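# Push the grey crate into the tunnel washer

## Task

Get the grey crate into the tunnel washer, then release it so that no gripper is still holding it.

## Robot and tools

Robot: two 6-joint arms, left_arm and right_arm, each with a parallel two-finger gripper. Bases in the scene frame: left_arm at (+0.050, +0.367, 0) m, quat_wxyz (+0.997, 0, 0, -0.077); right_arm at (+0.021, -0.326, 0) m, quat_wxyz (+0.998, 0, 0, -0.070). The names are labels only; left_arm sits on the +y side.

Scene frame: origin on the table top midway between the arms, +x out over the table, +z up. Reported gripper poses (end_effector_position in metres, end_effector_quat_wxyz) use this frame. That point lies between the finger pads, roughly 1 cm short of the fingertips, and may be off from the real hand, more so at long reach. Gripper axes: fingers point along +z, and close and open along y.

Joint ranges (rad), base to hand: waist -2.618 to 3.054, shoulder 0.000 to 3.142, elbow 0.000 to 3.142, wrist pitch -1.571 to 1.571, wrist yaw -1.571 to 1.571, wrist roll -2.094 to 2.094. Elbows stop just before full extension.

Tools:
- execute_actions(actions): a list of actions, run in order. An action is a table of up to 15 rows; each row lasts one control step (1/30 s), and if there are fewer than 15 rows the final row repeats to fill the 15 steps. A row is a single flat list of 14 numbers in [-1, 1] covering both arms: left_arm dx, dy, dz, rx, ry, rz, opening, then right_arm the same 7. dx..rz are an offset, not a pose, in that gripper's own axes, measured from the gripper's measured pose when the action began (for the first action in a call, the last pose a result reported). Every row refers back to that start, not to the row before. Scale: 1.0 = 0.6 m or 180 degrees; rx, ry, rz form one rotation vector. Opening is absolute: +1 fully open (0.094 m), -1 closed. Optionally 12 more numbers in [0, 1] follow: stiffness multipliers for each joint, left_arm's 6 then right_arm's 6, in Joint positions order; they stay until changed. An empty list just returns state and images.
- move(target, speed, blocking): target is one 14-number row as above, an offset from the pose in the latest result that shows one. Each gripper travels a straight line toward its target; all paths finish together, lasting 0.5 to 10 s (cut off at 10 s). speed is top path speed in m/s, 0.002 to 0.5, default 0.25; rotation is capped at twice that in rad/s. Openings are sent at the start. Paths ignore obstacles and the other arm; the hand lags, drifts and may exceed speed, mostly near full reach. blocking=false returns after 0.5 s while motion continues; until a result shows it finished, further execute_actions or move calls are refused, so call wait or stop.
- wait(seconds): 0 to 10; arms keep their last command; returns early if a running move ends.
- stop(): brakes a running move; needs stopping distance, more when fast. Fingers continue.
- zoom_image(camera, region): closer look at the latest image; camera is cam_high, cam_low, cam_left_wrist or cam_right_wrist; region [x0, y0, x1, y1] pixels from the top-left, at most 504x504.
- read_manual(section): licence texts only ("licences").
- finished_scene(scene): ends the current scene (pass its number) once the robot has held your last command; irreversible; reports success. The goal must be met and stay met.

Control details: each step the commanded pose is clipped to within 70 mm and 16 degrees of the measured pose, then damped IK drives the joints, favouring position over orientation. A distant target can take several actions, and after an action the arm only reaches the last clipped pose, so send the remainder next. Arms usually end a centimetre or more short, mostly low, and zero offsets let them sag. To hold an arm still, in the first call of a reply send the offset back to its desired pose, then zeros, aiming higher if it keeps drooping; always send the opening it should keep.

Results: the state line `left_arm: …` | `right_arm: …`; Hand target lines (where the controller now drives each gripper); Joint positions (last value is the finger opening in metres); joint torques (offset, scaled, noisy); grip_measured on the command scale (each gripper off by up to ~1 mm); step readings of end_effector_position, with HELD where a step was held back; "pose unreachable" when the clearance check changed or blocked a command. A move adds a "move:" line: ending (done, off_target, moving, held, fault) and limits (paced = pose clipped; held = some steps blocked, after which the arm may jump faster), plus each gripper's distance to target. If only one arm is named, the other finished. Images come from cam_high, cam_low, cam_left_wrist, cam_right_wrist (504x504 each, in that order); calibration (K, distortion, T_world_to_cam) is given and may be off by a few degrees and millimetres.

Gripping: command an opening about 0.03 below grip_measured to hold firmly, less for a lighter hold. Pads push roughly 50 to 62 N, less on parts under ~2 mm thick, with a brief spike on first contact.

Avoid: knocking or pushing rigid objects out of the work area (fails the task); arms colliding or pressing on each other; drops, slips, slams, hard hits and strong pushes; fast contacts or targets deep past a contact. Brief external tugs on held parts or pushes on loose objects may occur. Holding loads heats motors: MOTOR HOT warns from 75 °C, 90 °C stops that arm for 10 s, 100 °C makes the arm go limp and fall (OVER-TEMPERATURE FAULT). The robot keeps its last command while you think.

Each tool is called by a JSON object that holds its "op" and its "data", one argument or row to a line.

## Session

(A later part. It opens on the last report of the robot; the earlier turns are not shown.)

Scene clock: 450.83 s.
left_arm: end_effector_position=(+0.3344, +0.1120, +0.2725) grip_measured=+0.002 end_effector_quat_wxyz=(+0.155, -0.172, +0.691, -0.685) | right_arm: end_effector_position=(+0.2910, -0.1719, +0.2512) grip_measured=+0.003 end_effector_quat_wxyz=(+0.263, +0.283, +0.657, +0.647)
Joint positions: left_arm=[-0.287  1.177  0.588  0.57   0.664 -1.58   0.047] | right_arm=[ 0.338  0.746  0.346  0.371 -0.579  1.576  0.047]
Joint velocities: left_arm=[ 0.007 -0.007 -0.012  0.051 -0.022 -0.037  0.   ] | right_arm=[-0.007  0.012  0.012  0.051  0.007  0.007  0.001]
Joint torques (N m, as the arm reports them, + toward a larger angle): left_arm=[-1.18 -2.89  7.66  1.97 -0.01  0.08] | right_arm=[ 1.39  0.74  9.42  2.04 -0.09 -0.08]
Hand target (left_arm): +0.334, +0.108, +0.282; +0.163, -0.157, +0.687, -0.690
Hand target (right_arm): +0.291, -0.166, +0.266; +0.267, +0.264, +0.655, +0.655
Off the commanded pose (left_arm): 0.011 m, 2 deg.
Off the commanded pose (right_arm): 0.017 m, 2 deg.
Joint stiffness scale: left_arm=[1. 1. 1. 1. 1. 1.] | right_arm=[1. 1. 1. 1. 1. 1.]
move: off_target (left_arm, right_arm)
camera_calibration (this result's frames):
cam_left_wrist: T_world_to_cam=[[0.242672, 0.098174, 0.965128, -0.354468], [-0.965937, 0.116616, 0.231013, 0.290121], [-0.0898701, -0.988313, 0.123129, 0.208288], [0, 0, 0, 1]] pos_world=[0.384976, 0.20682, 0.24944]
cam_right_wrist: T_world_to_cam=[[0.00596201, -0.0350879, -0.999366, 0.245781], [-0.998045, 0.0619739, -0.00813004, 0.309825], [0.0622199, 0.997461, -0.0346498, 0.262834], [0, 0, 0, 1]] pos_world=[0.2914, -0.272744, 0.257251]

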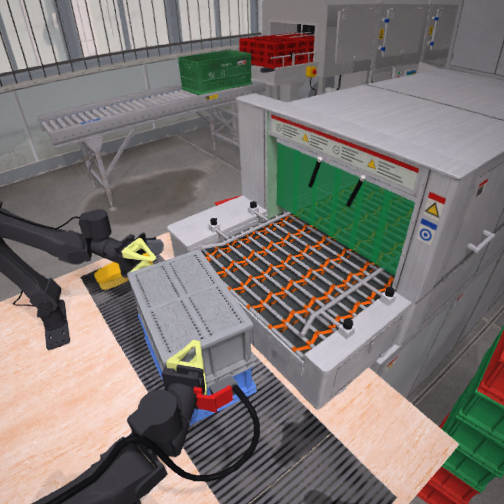

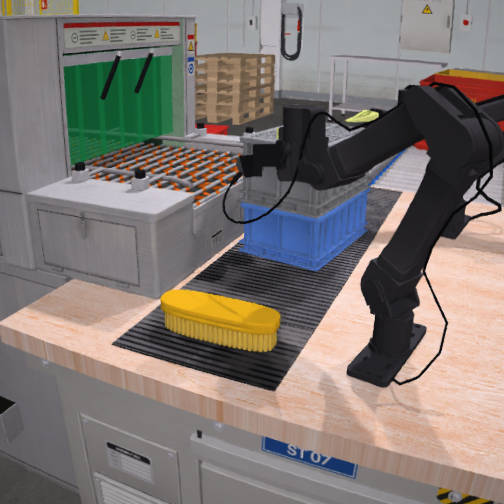

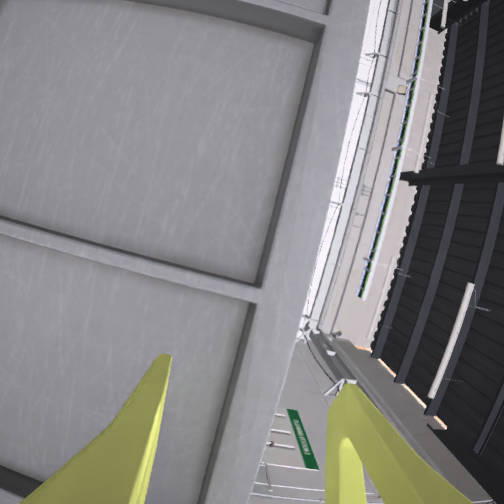

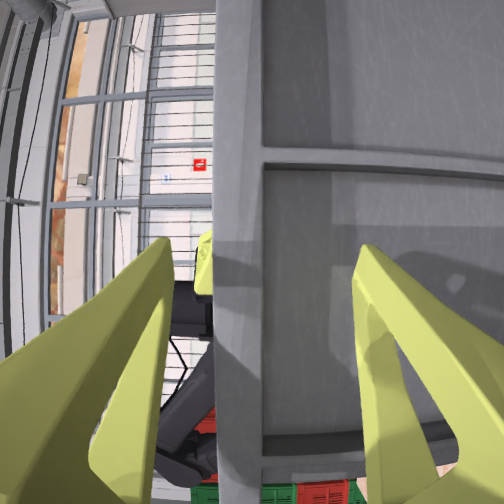

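{"op": "execute_actions", "data": {
  "actions": [
    [[0.002,-0.016,0.005,0.005,0,0.008,-0.05,0.005,0.022,0.006,-0.006,0,-0.006,-0.05],[0.002,-0.016,0.005,0.005,0,0.008,-0.1,0.005,0.022,0.006,-0.006,0,-0.006,-0.1],[0.002,-0.016,0.005,0.005,0,0.008,-0.15,0.005,0.022,0.006,-0.006,0,-0.006,-0.15],[0.002,-0.016,0.005,0.005,0,0.008,-0.2,0.005,0.022,0.006,-0.006,0,-0.006,-0.2],[0.002,-0.016,0.005,0.005,0,0.008,-0.25,0.005,0.022,0.006,-0.006,0,-0.006,-0.25],[0.002,-0.016,0.005,0.005,0,0.008,-0.3,0.005,0.022,0.006,-0.006,0,-0.006,-0.3],[0.002,-0.016,0.005,0.005,0,0.008,-0.35,0.005,0.022,0.006,-0.006,0,-0.006,-0.35],[0.002,-0.016,0.005,0.005,0,0.008,-0.4,0.005,0.022,0.006,-0.006,0,-0.006,-0.4],[0.002,-0.016,0.005,0.005,0,0.008,-0.44,0.005,0.022,0.006,-0.006,0,-0.006,-0.44],[0.002,-0.016,0.005,0.005,0,0.008,-0.48,0.005,0.022,0.006,-0.006,0,-0.006,-0.48],[0.002,-0.016,0.005,0.005,0,0.008,-0.51,0.005,0.022,0.006,-0.006,0,-0.006,-0.51],[0.002,-0.016,0.005,0.005,0,0.008,-0.54,0.005,0.022,0.006,-0.006,0,-0.006,-0.54],[0.002,-0.016,0.005,0.005,0,0.008,-0.57,0.005,0.022,0.006,-0.006,0,-0.006,-0.57],[0.002,-0.016,0.005,0.005,0,0.008,-0.6,0.005,0.022,0.006,-0.006,0,-0.006,-0.6],[0.002,-0.016,0.005,0.005,0,0.008,-0.62,0.005,0.022,0.006,-0.006,0,-0.006,-0.62]],
    [[0.002,-0.016,0.005,0.005,0,0.008,-0.64,0.005,0.018,0.006,-0.006,0,-0.006,-0.64],[0.002,-0.016,0.005,0.005,0,0.008,-0.66,0.005,0.018,0.006,-0.006,0,-0.006,-0.66],[0.002,-0.016,0.005,0.005,0,0.008,-0.68,0.005,0.018,0.006,-0.006,0,-0.006,-0.68],[0.002,-0.016,0.005,0.005,0,0.008,-0.7,0.005,0.018,0.006,-0.006,0,-0.006,-0.7],[0.002,-0.016,0.005,0.005,0,0.008,-0.715,0.005,0.018,0.006,-0.006,0,-0.006,-0.715],[0.002,-0.016,0.005,0.005,0,0.008,-0.73,0.005,0.018,0.006,-0.006,0,-0.006,-0.73],[0.002,-0.016,0.005,0.005,0,0.008,-0.745,0.005,0.018,0.006,-0.006,0,-0.006,-0.745],[0.002,-0.016,0.005,0.005,0,0.008,-0.76,0.005,0.018,0.006,-0.006,0,-0.006,-0.76],[0.002,-0.016,0.005,0.005,0,0.008,-0.775,0.005,0.018,0.006,-0.006,0,-0.006,-0.775],[0.002,-0.016,0.005,0.005,0,0.008,-0.79,0.005,0.018,0.006,-0.006,0,-0.006,-0.79],[0.002,-0.016,0.005,0.005,0,0.008,-0.8,0.005,0.018,0.006,-0.006,0,-0.006,-0.8]]
  ]
}}

Scene clock: 472.77 s.
left_arm: end_effector_position=(+0.3362, +0.1129, +0.2715) grip_measured=-0.766 end_effector_quat_wxyz=(+0.162, -0.172, +0.693, -0.682) | right_arm: end_effector_position=(+0.2940, -0.1716, +0.2572) grip_measured=-0.757 end_effector_quat_wxyz=(+0.281, +0.285, +0.648, +0.647)
Joint positions: left_arm=[-0.287  1.177  0.588  0.565  0.653 -1.566  0.011] | right_arm=[ 0.368  0.746  0.348  0.394 -0.518  1.573  0.011]
Joint velocities: left_arm=[ 0.007  0.002  0.007  0.051 -0.007 -0.007 -0.001] | right_arm=[-0.017  0.002  0.002  0.007 -0.066 -0.051 -0.001]
Joint torques (N m, as the arm reports them, + toward a larger angle): left_arm=[-1.06 -3.15  7.78  1.91 -0.02 -0.03] | right_arm=[ 1.03 -0.2   8.47  1.86  0.03 -0.06]
Hand target (left_arm): +0.335, +0.109, +0.282; +0.167, -0.163, +0.687, -0.688
Hand target (right_arm): +0.294, -0.168, +0.265; +0.282, +0.277, +0.649, +0.650
Off the commanded pose (left_arm): 0.011 m, 1 deg.
Off the commanded pose (right_arm): 0.009 m, 1 deg.
Joint stiffness scale: left_arm=[1. 1. 1. 1. 1. 1.] | right_arm=[1. 1. 1. 1. 1. 1.]
Step readings (end_effector_position; steps 1 to 15: 1st action; 16 to 30: 2nd action):
0: left_arm (+0.3344, +0.1120, +0.2725) | right_arm (+0.2911, -0.1720, +0.2512)
1: left_arm (+0.3346, +0.1121, +0.2725) | right_arm (+0.2914, -0.1721, +0.2510)
2: left_arm (+0.3348, +0.1122, +0.2725) | right_arm (+0.2917, -0.1719, +0.2506)
4: left_arm (+0.3350, +0.1123, +0.2725) | right_arm (+0.2922, -0.1721, +0.2495)
8: left_arm (+0.3351, +0.1123, +0.2725) | right_arm (+0.2926, -0.1722, +0.2492)
15: left_arm (+0.3353, +0.1124, +0.2725) | right_arm (+0.2930, -0.1722, +0.2544)
16: left_arm (+0.3354, +0.1125, +0.2725) | right_arm (+0.2932, -0.1721, +0.2548)
17: left_arm (+0.3355, +0.1125, +0.2725) | right_arm (+0.2934, -0.1719, +0.2552)
19: left_arm (+0.3357, +0.1127, +0.2720) | right_arm (+0.2937, -0.1717, +0.2561)
23: left_arm (+0.3360, +0.1128, +0.2715) | right_arm (+0.2939, -0.1716, +0.2571)
30: end_effector_position above
camera_calibration (this result's frames):
cam_left_wrist: T_world_to_cam=[[0.233719, 0.0926403, 0.967881, -0.351134], [-0.968997, 0.104222, 0.224014, 0.296251], [-0.0801216, -0.99023, 0.114127, 0.208843], [0, 0, 0, 1]] pos_world=[0.385866, 0.208456, 0.249657]
cam_right_wrist: T_world_to_cam=[[0.0309121, -0.0330708, -0.998975, 0.244668], [-0.99511, 0.0927882, -0.0338642, 0.323932], [0.093813, 0.995137, -0.0300408, 0.251701], [0, 0, 0, 1]] pos_world=[0.291172, -0.272442, 0.262949]

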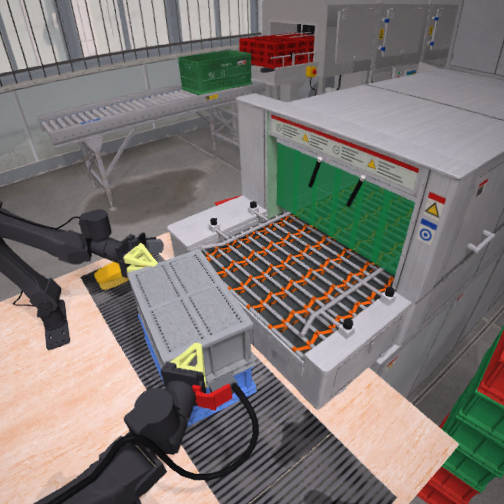

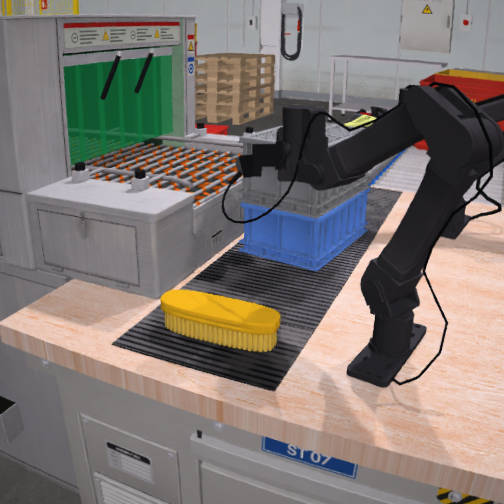

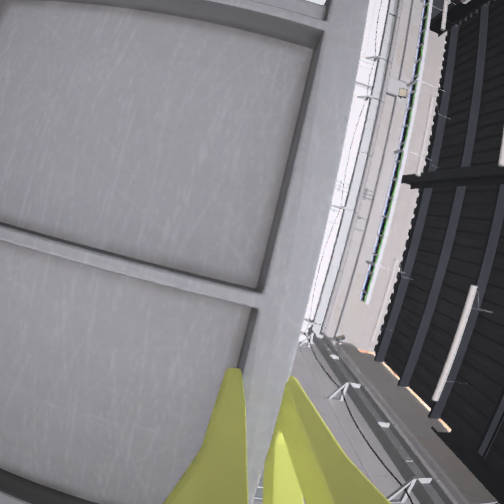

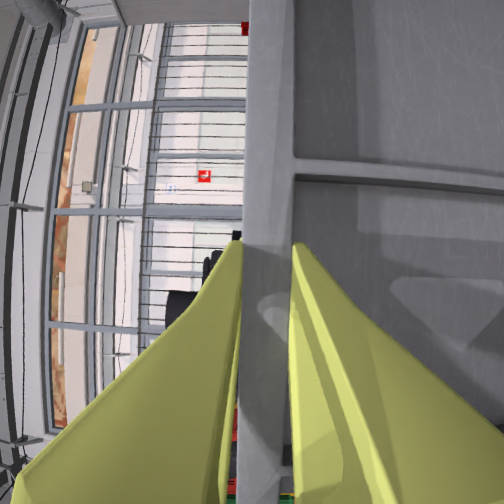

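{"op": "move", "data": {
  "target": [0.002, -0.158, 0.004, 0.003, 0.0, 0.004, -0.8, 0.0035, 0.165, 0.0035, 0.0, 0.0, 0.0, -0.8],
  "speed": 0.09
}}

Scene clock: 481.90 s.
left_arm: end_effector_position=(+0.3419, +0.1094, +0.3301) grip_measured=-0.765 end_effector_quat_wxyz=(+0.133, -0.202, +0.710, -0.662) | right_arm: end_effector_position=(+0.2952, -0.1746, +0.3187) grip_measured=-0.757 end_effector_quat_wxyz=(+0.253, +0.326, +0.664, +0.623)
Joint positions: left_arm=[-0.291  1.146  0.885  0.15   0.646 -1.581  0.011] | right_arm=[ 0.368  0.752  0.69  -0.048 -0.497  1.588  0.011]
Joint velocities: left_arm=[ 0.007  0.002  0.002  0.007 -0.007 -0.007 -0.   ] | right_arm=[-0.007  0.022  0.002  0.007 -0.022 -0.007  0.   ]
Joint torques (N m, as the arm reports them, + toward a larger angle): left_arm=[-1.04 -5.06  9.31  2.33 -0.03  0.13] | right_arm=[ 0.42 -0.45 10.53  2.56 -0.18 -0.17]
Hand target (left_arm): +0.335, +0.109, +0.366; +0.167, -0.167, +0.690, -0.684
Hand target (right_arm): +0.292, -0.172, +0.355; +0.282, +0.286, +0.648, +0.647
Off the commanded pose (left_arm): 0.036 m, 7 deg.
Off the commanded pose (right_arm): 0.038 m, 7 deg.
Joint stiffness scale: left_arm=[1. 1. 1. 1. 1. 1.] | right_arm=[1. 1. 1. 1. 1. 1.]
move: off_target (left_arm, right_arm)
camera_calibration (this result's frames):
cam_left_wrist: T_world_to_cam=[[0.322801, 0.063079, 0.944363, -0.428398], [-0.944026, 0.0930726, 0.316469, 0.251199], [-0.0679318, -0.993659, 0.0895921, 0.203455], [0, 0, 0, 1]] pos_world=[0.389247, 0.205808, 0.306838]
cam_right_wrist: T_world_to_cam=[[-0.0822877, -0.046151, -0.995539, 0.336047], [-0.99045, 0.114666, 0.0765514, 0.294801], [0.110622, 0.992331, -0.0551459, 0.25903], [0, 0, 0, 1]] pos_world=[0.290984, -0.275338, 0.326265]

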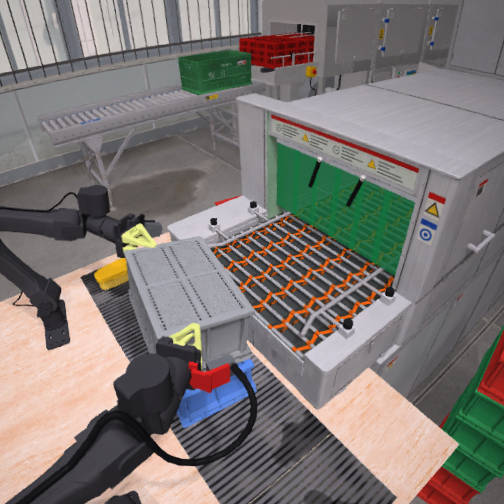

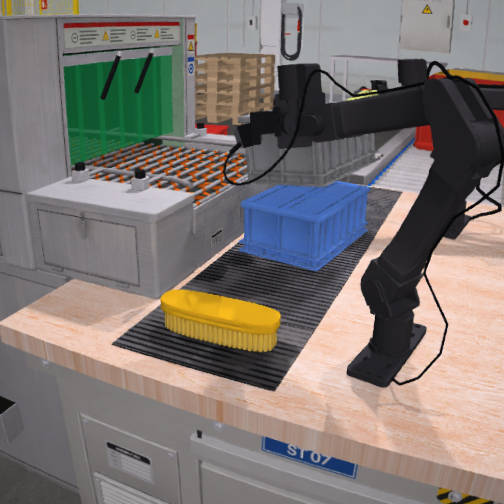

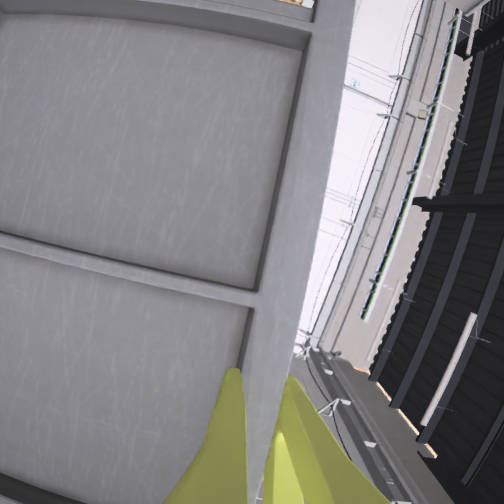

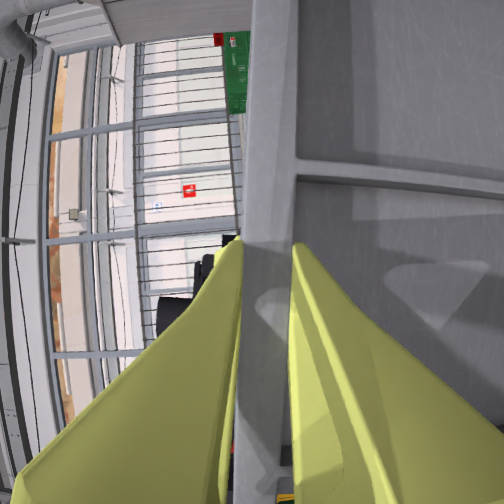

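{"op": "move", "data": {
  "target": [0.020, -0.140, -0.0135, 0.051, 0.0, 0.045, -0.8, 0.017, 0.140, -0.0137, -0.054, 0.0, -0.040, -0.8],
  "speed": 0.12
}}

Scene clock: 525.57 s.
left_arm: end_effector_position=(+0.3407, +0.1073, +0.3729) grip_measured=-0.766 end_effector_quat_wxyz=(+0.151, -0.181, +0.695, -0.680) | right_arm: end_effector_position=(+0.2934, -0.1771, +0.3593) grip_measured=-0.757 end_effector_quat_wxyz=(+0.279, +0.311, +0.653, +0.632)
Joint positions: left_arm=[-0.298  1.146  0.993  0.116  0.644 -1.584  0.011] | right_arm=[ 0.37   0.76   0.802 -0.093 -0.481  1.577  0.011]
Joint velocities: left_arm=[ 0.027 -0.007  0.002 -0.022 -0.022  0.007 -0.   ] | right_arm=[-0.017 -0.002 -0.007  0.022  0.037  0.022 -0.   ]
Joint torques (N m, as the arm reports them, + toward a larger angle): left_arm=[-0.96 -4.55  9.63  2.62 -0.09  0.16] | right_arm=[ 0.98 -0.1  10.54  2.85  0.05 -0.25]
Hand target (left_arm): +0.333, +0.109, +0.414; +0.194, -0.140, +0.666, -0.706
Hand target (right_arm): +0.288, -0.175, +0.402; +0.320, +0.263, +0.628, +0.659
Off the commanded pose (left_arm): 0.042 m, 8 deg.
Off the commanded pose (right_arm): 0.045 m, 8 deg.
Joint stiffness scale: left_arm=[1. 1. 1. 1. 1. 1.] | right_arm=[1. 1. 1. 1. 1. 1.]
move: off_target (left_arm, right_arm)
camera_calibration (this result's frames):
cam_left_wrist: T_world_to_cam=[[0.262162, 0.0934759, 0.960486, -0.456893], [-0.961758, 0.107119, 0.252084, 0.265226], [-0.079323, -0.989842, 0.117984, 0.190373], [0, 0, 0, 1]] pos_world=[0.389965, 0.202737, 0.349519]
cam_right_wrist: T_world_to_cam=[[-0.0173806, -0.0422063, -0.998958, 0.358993], [-0.99175, 0.127638, 0.0118625, 0.316109], [0.127004, 0.990922, -0.0440765, 0.254833], [0, 0, 0, 1]] pos_world=[0.287376, -0.277715, 0.366101]

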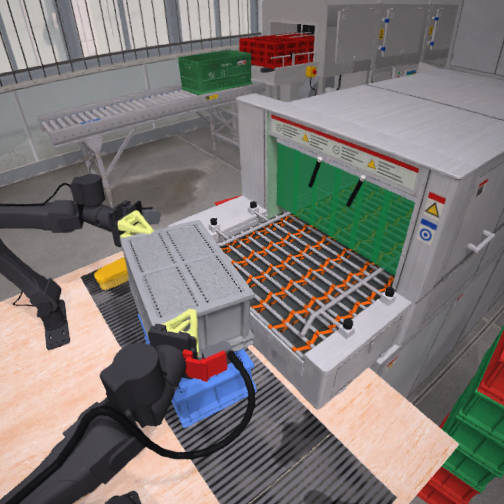

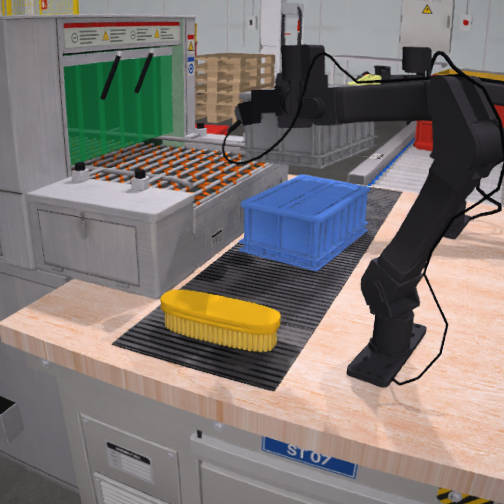

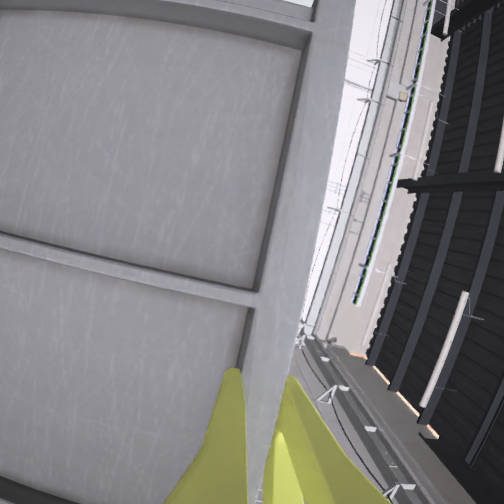

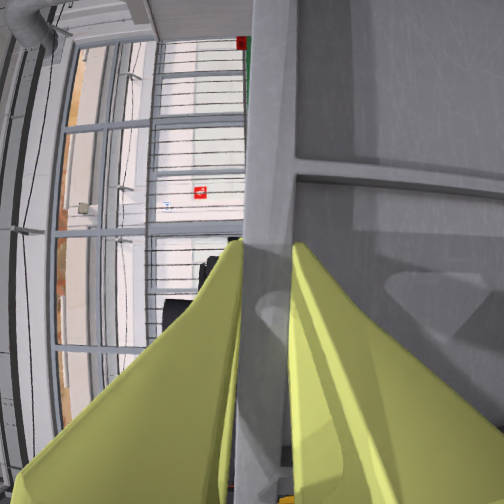

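{"op": "move", "data": {
  "target": [-0.384, -0.069, 0.1628, 0.0373, -0.0557, 0.0432, -0.8, -0.30, 0.0772, 0.3997, -0.0446, 0.0554, -0.0368, -0.8],
  "speed": 0.13
}}

Scene clock: 555.20 s.
left_arm: end_effector_position=(+0.5944, +0.1237, +0.3561) grip_measured=-0.766 end_effector_quat_wxyz=(+0.225, -0.227, +0.671, -0.669) | right_arm: end_effector_position=(+0.5977, -0.1597, +0.3440) grip_measured=-0.757 end_effector_quat_wxyz=(+0.238, +0.243, +0.663, +0.667)
Joint positions: left_arm=[-0.076  1.983  1.731  0.248  0.69  -1.57   0.011] | right_arm=[ 0.202  2.046  1.765  0.288 -0.815  1.584  0.011]
Joint velocities: left_arm=[-0.002 -0.007  0.032  0.022 -0.081 -0.037 -0.001] | right_arm=[-0.012  0.007  0.037 -0.066  0.022 -0.007 -0.001]
Joint torques (N m, as the arm reports them, + toward a larger angle): left_arm=[ -0.27 -10.86   9.74   2.55   0.04   0.14] | right_arm=[  0.23 -12.78  10.81   2.38  -0.02  -0.02]
Hand target (left_arm): +0.588, +0.124, +0.401; +0.267, -0.182, +0.649, -0.689
Hand target (right_arm): +0.590, -0.158, +0.391; +0.278, +0.198, +0.644, +0.685
Off the commanded pose (left_arm): 0.047 m, 8 deg.
Off the commanded pose (right_arm): 0.046 m, 8 deg.
Joint stiffness scale: left_arm=[1. 1. 1. 1. 1. 1.] | right_arm=[1. 1. 1. 1. 1. 1.]
move: off_target (left_arm, right_arm)
camera_calibration (this result's frames):
cam_left_wrist: T_world_to_cam=[[0.200154, 0.13817, 0.969973, -0.480831], [-0.975548, -0.0636475, 0.210371, 0.555878], [0.0908032, -0.988361, 0.122052, 0.125908], [0, 0, 0, 1]] pos_world=[0.627093, 0.226259, 0.334086]
cam_right_wrist: T_world_to_cam=[[0.036471, -0.0197566, -0.999139, 0.321214], [-0.998643, -0.0379129, -0.0357032, 0.609865], [-0.0371749, 0.999086, -0.0211125, 0.289811], [0, 0, 0, 1]] pos_world=[0.608096, -0.260078, 0.34883]

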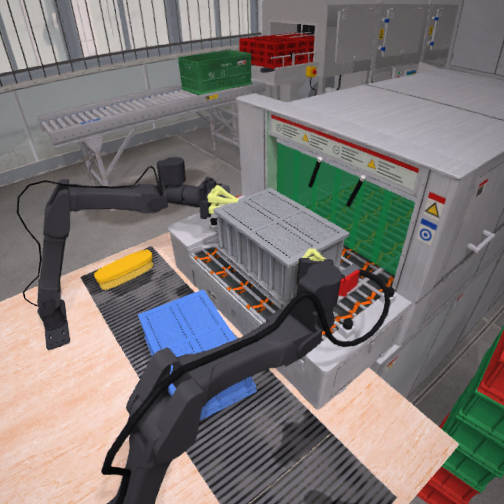

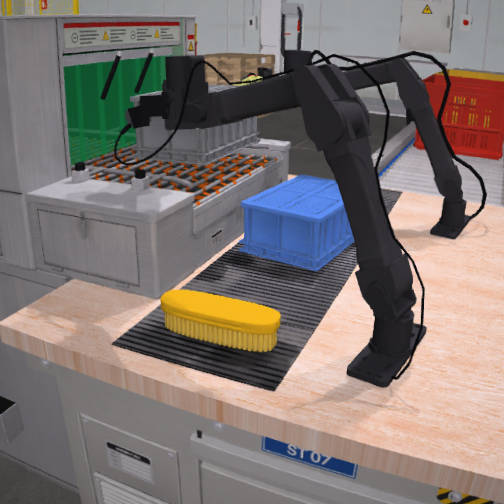

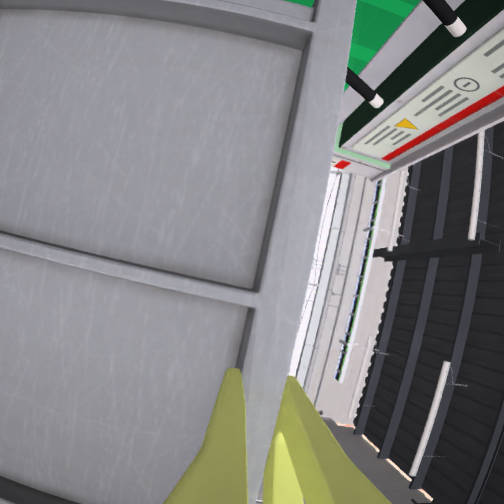

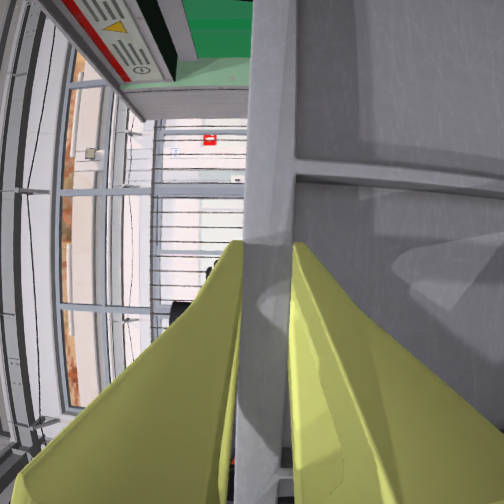

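{"op": "zoom_image", "data": {
  "camera": "cam_high",
  "region": [160, 150, 420, 360]
}}

{"op": "zoom_image", "data": {
  "camera": "cam_low",
  "region": [50, 40, 310, 230]
}}

Region (160, 150, 420, 360) of cam_high's 504x504 image, scaled by 1.938, with more detail than that image has; it fills the top 407 rows of this view, and the rest is white.

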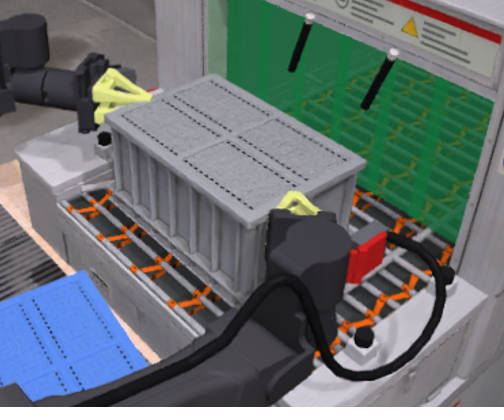

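Region (50, 40, 310, 230) of cam_low's 504x504 image, scaled by 1.938, with more detail than that image has; it fills the top 368 rows of this view, and the rest is white.

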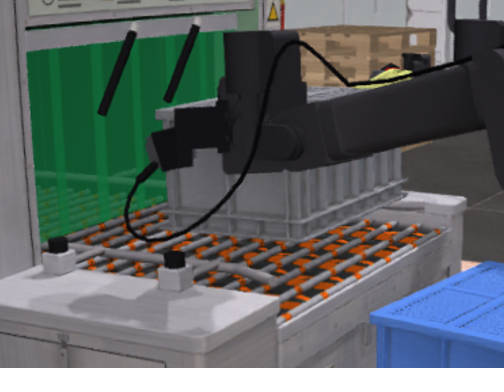

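{"op": "execute_actions", "data": {
  "actions": [
    [[0.0048,-0.0711,-0.0036,0.033,0,0.03,-0.8,0.0046,0.0711,-0.0038,-0.031,0,-0.032,-0.8],[0.0016,-0.0672,-0.0012,0.033,0,0.03,-0.8,0.0015,0.0672,-0.0013,-0.031,0,-0.032,-0.8],[-0.0016,-0.0633,0.0012,0.033,0,0.03,-0.8,-0.0015,0.0633,0.0013,-0.031,0,-0.032,-0.8],[-0.0048,-0.0594,0.0036,0.033,0,0.03,-0.8,-0.0046,0.0594,0.0038,-0.031,0,-0.032,-0.8],[-0.008,-0.0556,0.0061,0.033,0,0.03,-0.8,-0.0077,0.0556,0.0064,-0.031,0,-0.032,-0.8],[-0.0111,-0.0517,0.0085,0.033,0,0.03,-0.8,-0.0108,0.0517,0.009,-0.031,0,-0.032,-0.8],[-0.0143,-0.0478,0.0109,0.033,0,0.03,-0.8,-0.0138,0.0478,0.0115,-0.031,0,-0.032,-0.8],[-0.0175,-0.0439,0.0133,0.033,0,0.03,-0.8,-0.0169,0.0439,0.0141,-0.031,0,-0.032,-0.8],[-0.0207,-0.04,0.0158,0.033,0,0.03,-0.8,-0.02,0.04,0.0166,-0.031,0,-0.032,-0.8],[-0.0239,-0.0361,0.0182,0.033,0,0.03,-0.8,-0.0231,0.0361,0.0192,-0.031,0,-0.032,-0.8],[-0.0271,-0.0322,0.0206,0.033,0,0.03,-0.8,-0.0261,0.0322,0.0218,-0.031,0,-0.032,-0.8],[-0.0302,-0.0283,0.023,0.033,0,0.03,-0.8,-0.0292,0.0283,0.0243,-0.031,0,-0.032,-0.8],[-0.0334,-0.0244,0.0255,0.033,0,0.03,-0.8,-0.0323,0.0244,0.0269,-0.031,0,-0.032,-0.8],[-0.0366,-0.0206,0.0279,0.033,0,0.03,-0.8,-0.0354,0.0206,0.0294,-0.031,0,-0.032,-0.8],[-0.0398,-0.0167,0.0303,0.033,0,0.03,-0.8,-0.0385,0.0167,0.032,-0.031,0,-0.032,-0.8]]
  ]
}}

{"op": "wait", "data": {
  "seconds": 0.5
}}

Scene clock: 583.87 s.
left_arm: end_effector_position=(+0.6203, +0.1229, +0.3151) grip_measured=-0.765 end_effector_quat_wxyz=(+0.217, -0.238, +0.676, -0.663) | right_arm: end_effector_position=(+0.6227, -0.1602, +0.3018) grip_measured=-0.757 end_effector_quat_wxyz=(+0.227, +0.255, +0.667, +0.662)
Joint positions: left_arm=[-0.066  2.095  1.756  0.303  0.695 -1.57   0.011] | right_arm=[ 0.198  2.163  1.802  0.331 -0.818  1.584  0.011]
Joint velocities: left_arm=[ 0.027  0.315  0.066  0.095  0.037  0.037 -0.001] | right_arm=[-0.027  0.305  0.11   0.066 -0.051 -0.037 -0.   ]
Joint torques (N m, as the arm reports them, + toward a larger angle): left_arm=[  0.23 -12.15  10.07   2.87   0.1    0.08] | right_arm=[ -0.08 -14.06  10.84   2.82  -0.01  -0.03]
Hand target (left_arm): +0.618, +0.125, +0.365; +0.267, -0.184, +0.647, -0.690
Hand target (right_arm): +0.622, -0.161, +0.353; +0.283, +0.199, +0.642, +0.684
Off the commanded pose (left_arm): 0.051 m, 10 deg.
Off the commanded pose (right_arm): 0.052 m, 10 deg.
Joint stiffness scale: left_arm=[1. 1. 1. 1. 1. 1.] | right_arm=[1. 1. 1. 1. 1. 1.]
Step readings (end_effector_position):
0: left_arm (+0.5944, +0.1237, +0.3575) | right_arm (+0.5977, -0.1597, +0.3453)
1: left_arm (+0.5944, +0.1237, +0.3577) | right_arm (+0.5978, -0.1599, +0.3453)
2: left_arm (+0.5944, +0.1237, +0.3580) | right_arm (+0.5979, -0.1601, +0.3453)
4: left_arm (+0.5952, +0.1235, +0.3576) | right_arm (+0.5985, -0.1602, +0.3445)
8: left_arm (+0.6017, +0.1229, +0.3485) | right_arm (+0.6049, -0.1608, +0.3352)
15: end_effector_position above
camera_calibration (this result's frames):
cam_left_wrist: T_world_to_cam=[[0.22826, 0.132952, 0.96448, -0.461172], [-0.968572, -0.0695432, 0.238815, 0.57715], [0.0988239, -0.98868, 0.1129, 0.125736], [0, 0, 0, 1]] pos_world=[0.651853, 0.225763, 0.292763]
cam_right_wrist: T_world_to_cam=[[0.00142101, -0.0218669, -0.99976, 0.299786], [-0.999336, -0.0364266, -0.000623675, 0.623399], [-0.0364042, 0.999097, -0.0219042, 0.290109], [0, 0, 0, 1]] pos_world=[0.63312, -0.260583, 0.306457]

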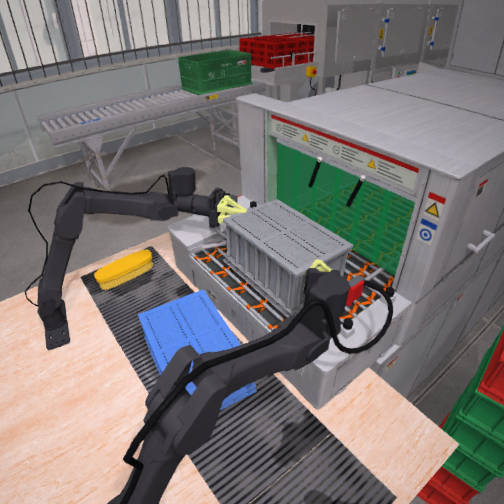

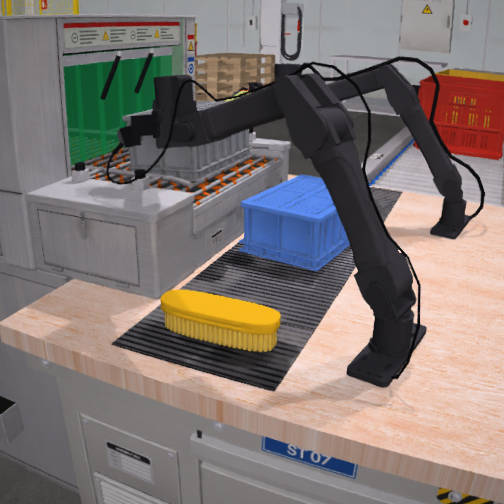

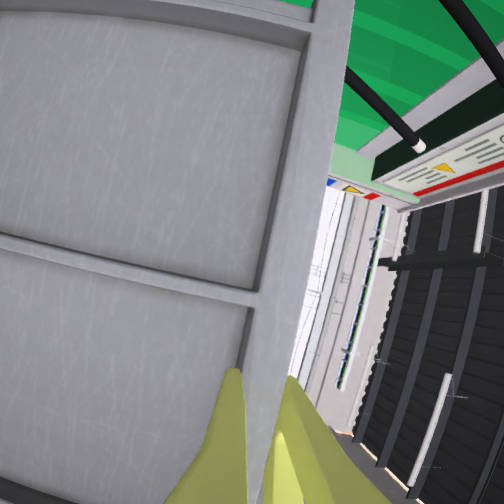

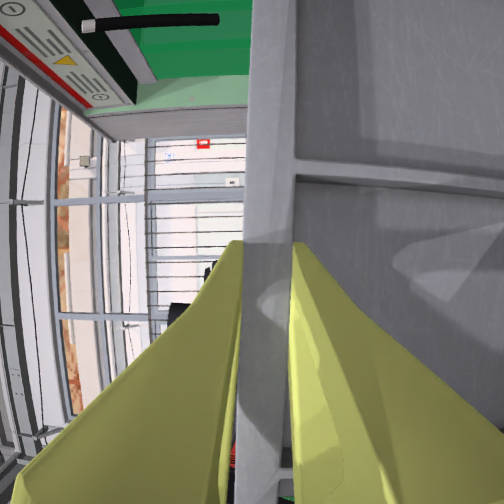

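Scene clock: 584.37 s.
left_arm: end_effector_position=(+0.6249, +0.1229, +0.3107) grip_measured=-0.766 end_effector_quat_wxyz=(+0.219, -0.235, +0.675, -0.665) | right_arm: end_effector_position=(+0.6273, -0.1600, +0.2969) grip_measured=-0.757 end_effector_quat_wxyz=(+0.230, +0.252, +0.666, +0.663)
Joint positions: left_arm=[-0.064  2.117  1.766  0.325  0.699 -1.57   0.011] | right_arm=[ 0.198  2.186  1.814  0.35  -0.818  1.583  0.011]
Joint velocities: left_arm=[ 0.002 -0.007 -0.027 -0.066 -0.007 -0.007 -0.001] | right_arm=[ 0.002  0.002 -0.002 -0.007  0.051 -0.037 -0.001]
Joint torques (N m, as the arm reports them, + toward a larger angle): left_arm=[  0.23 -12.48   9.77   2.75   0.09   0.07] | right_arm=[ -0.04 -14.49  10.61   2.63   0.     0.  ]
Hand target (left_arm): +0.618, +0.125, +0.365; +0.267, -0.184, +0.647, -0.690
Hand target (right_arm): +0.622, -0.161, +0.353; +0.283, +0.199, +0.642, +0.684
Off the commanded pose (left_arm): 0.055 m, 9 deg.
Off the commanded pose (right_arm): 0.057 m, 10 deg.
Joint stiffness scale: left_arm=[1. 1. 1. 1. 1. 1.] | right_arm=[1. 1. 1. 1. 1. 1.]
wait: 0.50 s; at rest by 0.40 s
camera_calibration (this result's frames):
cam_left_wrist: T_world_to_cam=[[0.219987, 0.134277, 0.966217, -0.453518], [-0.970775, -0.0672607, 0.230372, 0.586407], [0.0959221, -0.988659, 0.115556, 0.126761], [0, 0, 0, 1]] pos_world=[0.656878, 0.225663, 0.288457]
cam_right_wrist: T_world_to_cam=[[0.00992221, -0.0221352, -0.999706, 0.289568], [-0.99928, -0.0368287, -0.00910253, 0.630418], [-0.0366164, 0.999076, -0.0224847, 0.290346], [0, 0, 0, 1]] pos_world=[0.637722, -0.260451, 0.301749]

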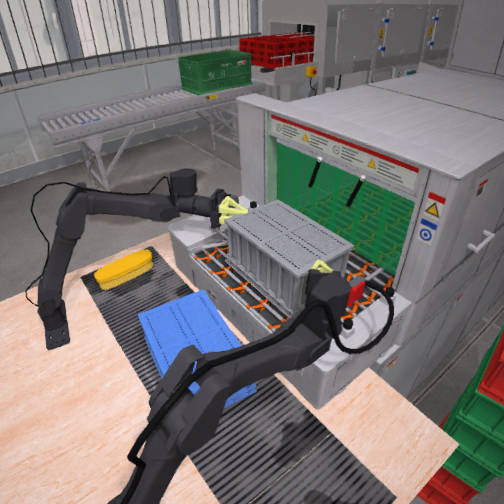

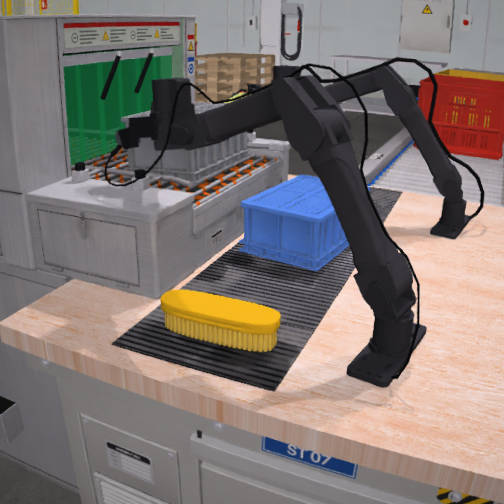

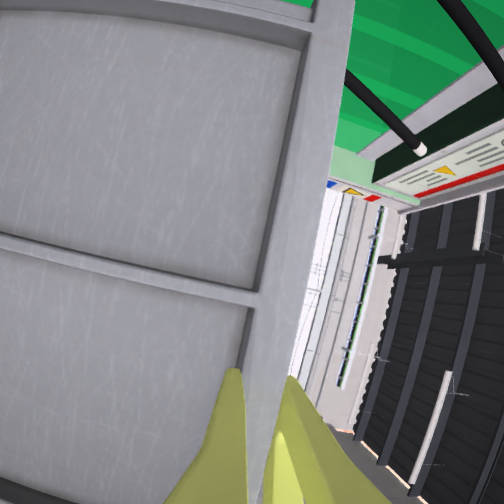

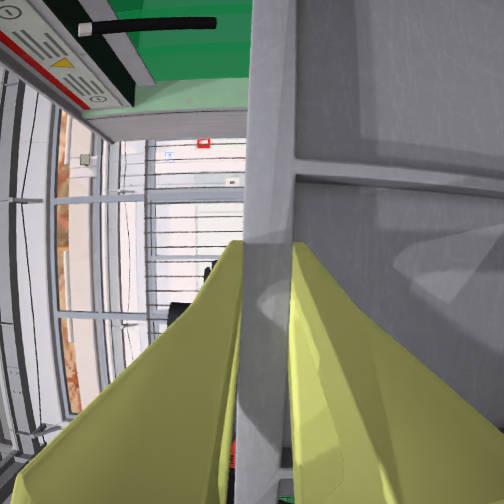

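{"op": "execute_actions", "data": {
  "actions": [
    [[0.008,-0.088,-0.006,0.038,0,0.035,-0.8,0.007,0.091,-0.006,-0.037,0,-0.038,-0.8],[0.008,-0.086,-0.006,0.038,0,0.035,-0.8,0.007,0.089,-0.006,-0.037,0,-0.038,-0.8],[0.008,-0.084,-0.006,0.038,0,0.035,-0.8,0.007,0.087,-0.006,-0.037,0,-0.038,-0.8],[0.008,-0.082,-0.006,0.038,0,0.035,-0.8,0.007,0.085,-0.006,-0.037,0,-0.038,-0.8],[0.008,-0.08,-0.006,0.038,0,0.035,-0.8,0.007,0.083,-0.006,-0.037,0,-0.038,-0.8],[0.008,-0.078,-0.006,0.038,0,0.035,-0.8,0.007,0.081,-0.006,-0.037,0,-0.038,-0.8],[0.008,-0.076,-0.006,0.038,0,0.035,-0.8,0.007,0.079,-0.006,-0.037,0,-0.038,-0.8],[0.008,-0.074,-0.006,0.038,0,0.035,-0.8,0.007,0.077,-0.006,-0.037,0,-0.038,-0.8],[0.008,-0.072,-0.006,0.038,0,0.035,-0.8,0.007,0.075,-0.006,-0.037,0,-0.038,-0.8],[0.008,-0.07,-0.006,0.038,0,0.035,-0.8,0.007,0.073,-0.006,-0.037,0,-0.038,-0.8],[0.008,-0.068,-0.006,0.038,0,0.035,-0.8,0.007,0.071,-0.006,-0.037,0,-0.038,-0.8],[0.008,-0.066,-0.006,0.038,0,0.035,-0.8,0.007,0.069,-0.006,-0.037,0,-0.038,-0.8],[0.008,-0.064,-0.006,0.038,0,0.035,-0.8,0.007,0.067,-0.006,-0.037,0,-0.038,-0.8],[0.008,-0.062,-0.006,0.038,0,0.035,-0.8,0.007,0.065,-0.006,-0.037,0,-0.038,-0.8],[0.008,-0.06,-0.006,0.038,0,0.035,-0.8,0.007,0.063,-0.006,-0.037,0,-0.038,-0.8]]
  ]
}}

Scene clock: 602.47 s.
left_arm: end_effector_position=(+0.6244, +0.1230, +0.3143) grip_measured=-0.766 end_effector_quat_wxyz=(+0.231, -0.223, +0.668, -0.672) | right_arm: end_effector_position=(+0.6272, -0.1598, +0.3050) grip_measured=-0.757 end_effector_quat_wxyz=(+0.243, +0.238, +0.660, +0.669)
Joint positions: left_arm=[-0.064  2.117  1.748  0.38   0.699 -1.57   0.011] | right_arm=[ 0.198  2.186  1.813  0.394 -0.818  1.584  0.011]
Joint velocities: left_arm=[-0.027 -0.002 -0.115  0.154 -0.066 -0.037  0.   ] | right_arm=[-0.022  0.007 -0.066  0.095  0.066  0.037 -0.   ]
Joint torques (N m, as the arm reports them, + toward a larger angle): left_arm=[ -0.24 -12.09   7.12   2.63   0.01   0.08] | right_arm=[ -0.06 -13.78   6.45   2.79   0.03  -0.04]
Hand target (left_arm): +0.618, +0.123, +0.346; +0.267, -0.184, +0.647, -0.690
Hand target (right_arm): +0.622, -0.161, +0.334; +0.282, +0.199, +0.643, +0.684
Off the commanded pose (left_arm): 0.033 m, 7 deg.
Off the commanded pose (right_arm): 0.030 m, 7 deg.
Joint stiffness scale: left_arm=[1. 1. 1. 1. 1. 1.] | right_arm=[1. 1. 1. 1. 1. 1.]
Step readings (end_effector_position):
0: left_arm (+0.6249, +0.1229, +0.3107) | right_arm (+0.6273, -0.1600, +0.2969)
1: left_arm (+0.6249, +0.1229, +0.3108) | right_arm (+0.6273, -0.1598, +0.2972)
2: left_arm (+0.6249, +0.1229, +0.3112) | right_arm (+0.6273, -0.1600, +0.2977)
4: left_arm (+0.6249, +0.1229, +0.3123) | right_arm (+0.6273, -0.1600, +0.2987)
8: left_arm (+0.6250, +0.1229, +0.3151) | right_arm (+0.6274, -0.1600, +0.3014)
15: end_effector_position above
camera_calibration (this result's frames):
cam_left_wrist: T_world_to_cam=[[0.183878, 0.14228, 0.972597, -0.437344], [-0.97869, -0.0655065, 0.194613, 0.601126], [0.0914009, -0.987657, 0.127203, 0.125525], [0, 0, 0, 1]] pos_world=[0.657261, 0.225578, 0.292406]
cam_right_wrist: T_world_to_cam=[[0.0522575, -0.0194033, -0.998445, 0.271185], [-0.997982, -0.0371271, -0.0515118, 0.642509], [-0.0360699, 0.999122, -0.0213043, 0.2896], [0, 0, 0, 1]] pos_world=[0.637487, -0.260229, 0.31003]

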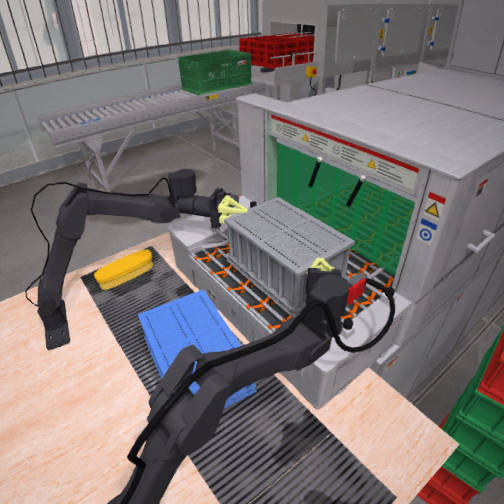

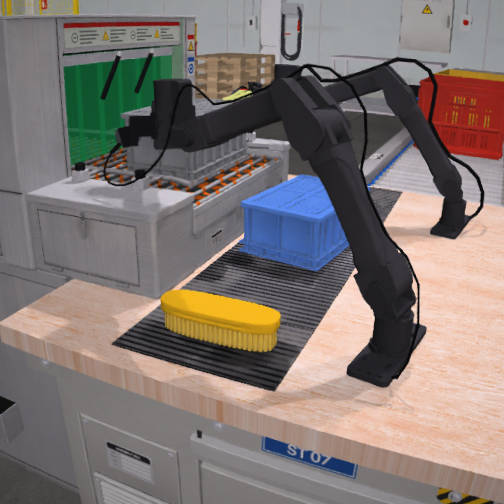

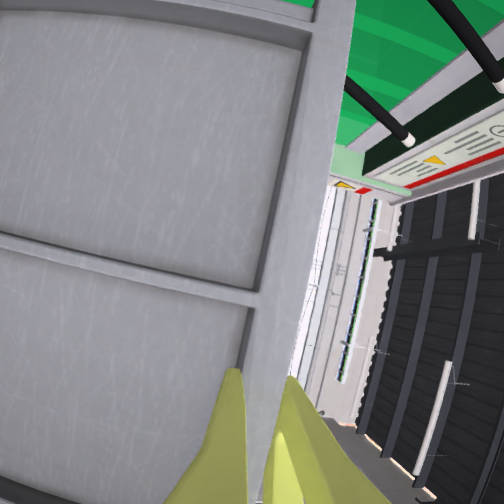

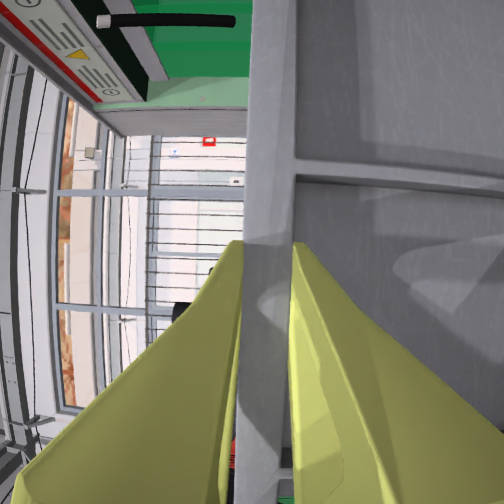

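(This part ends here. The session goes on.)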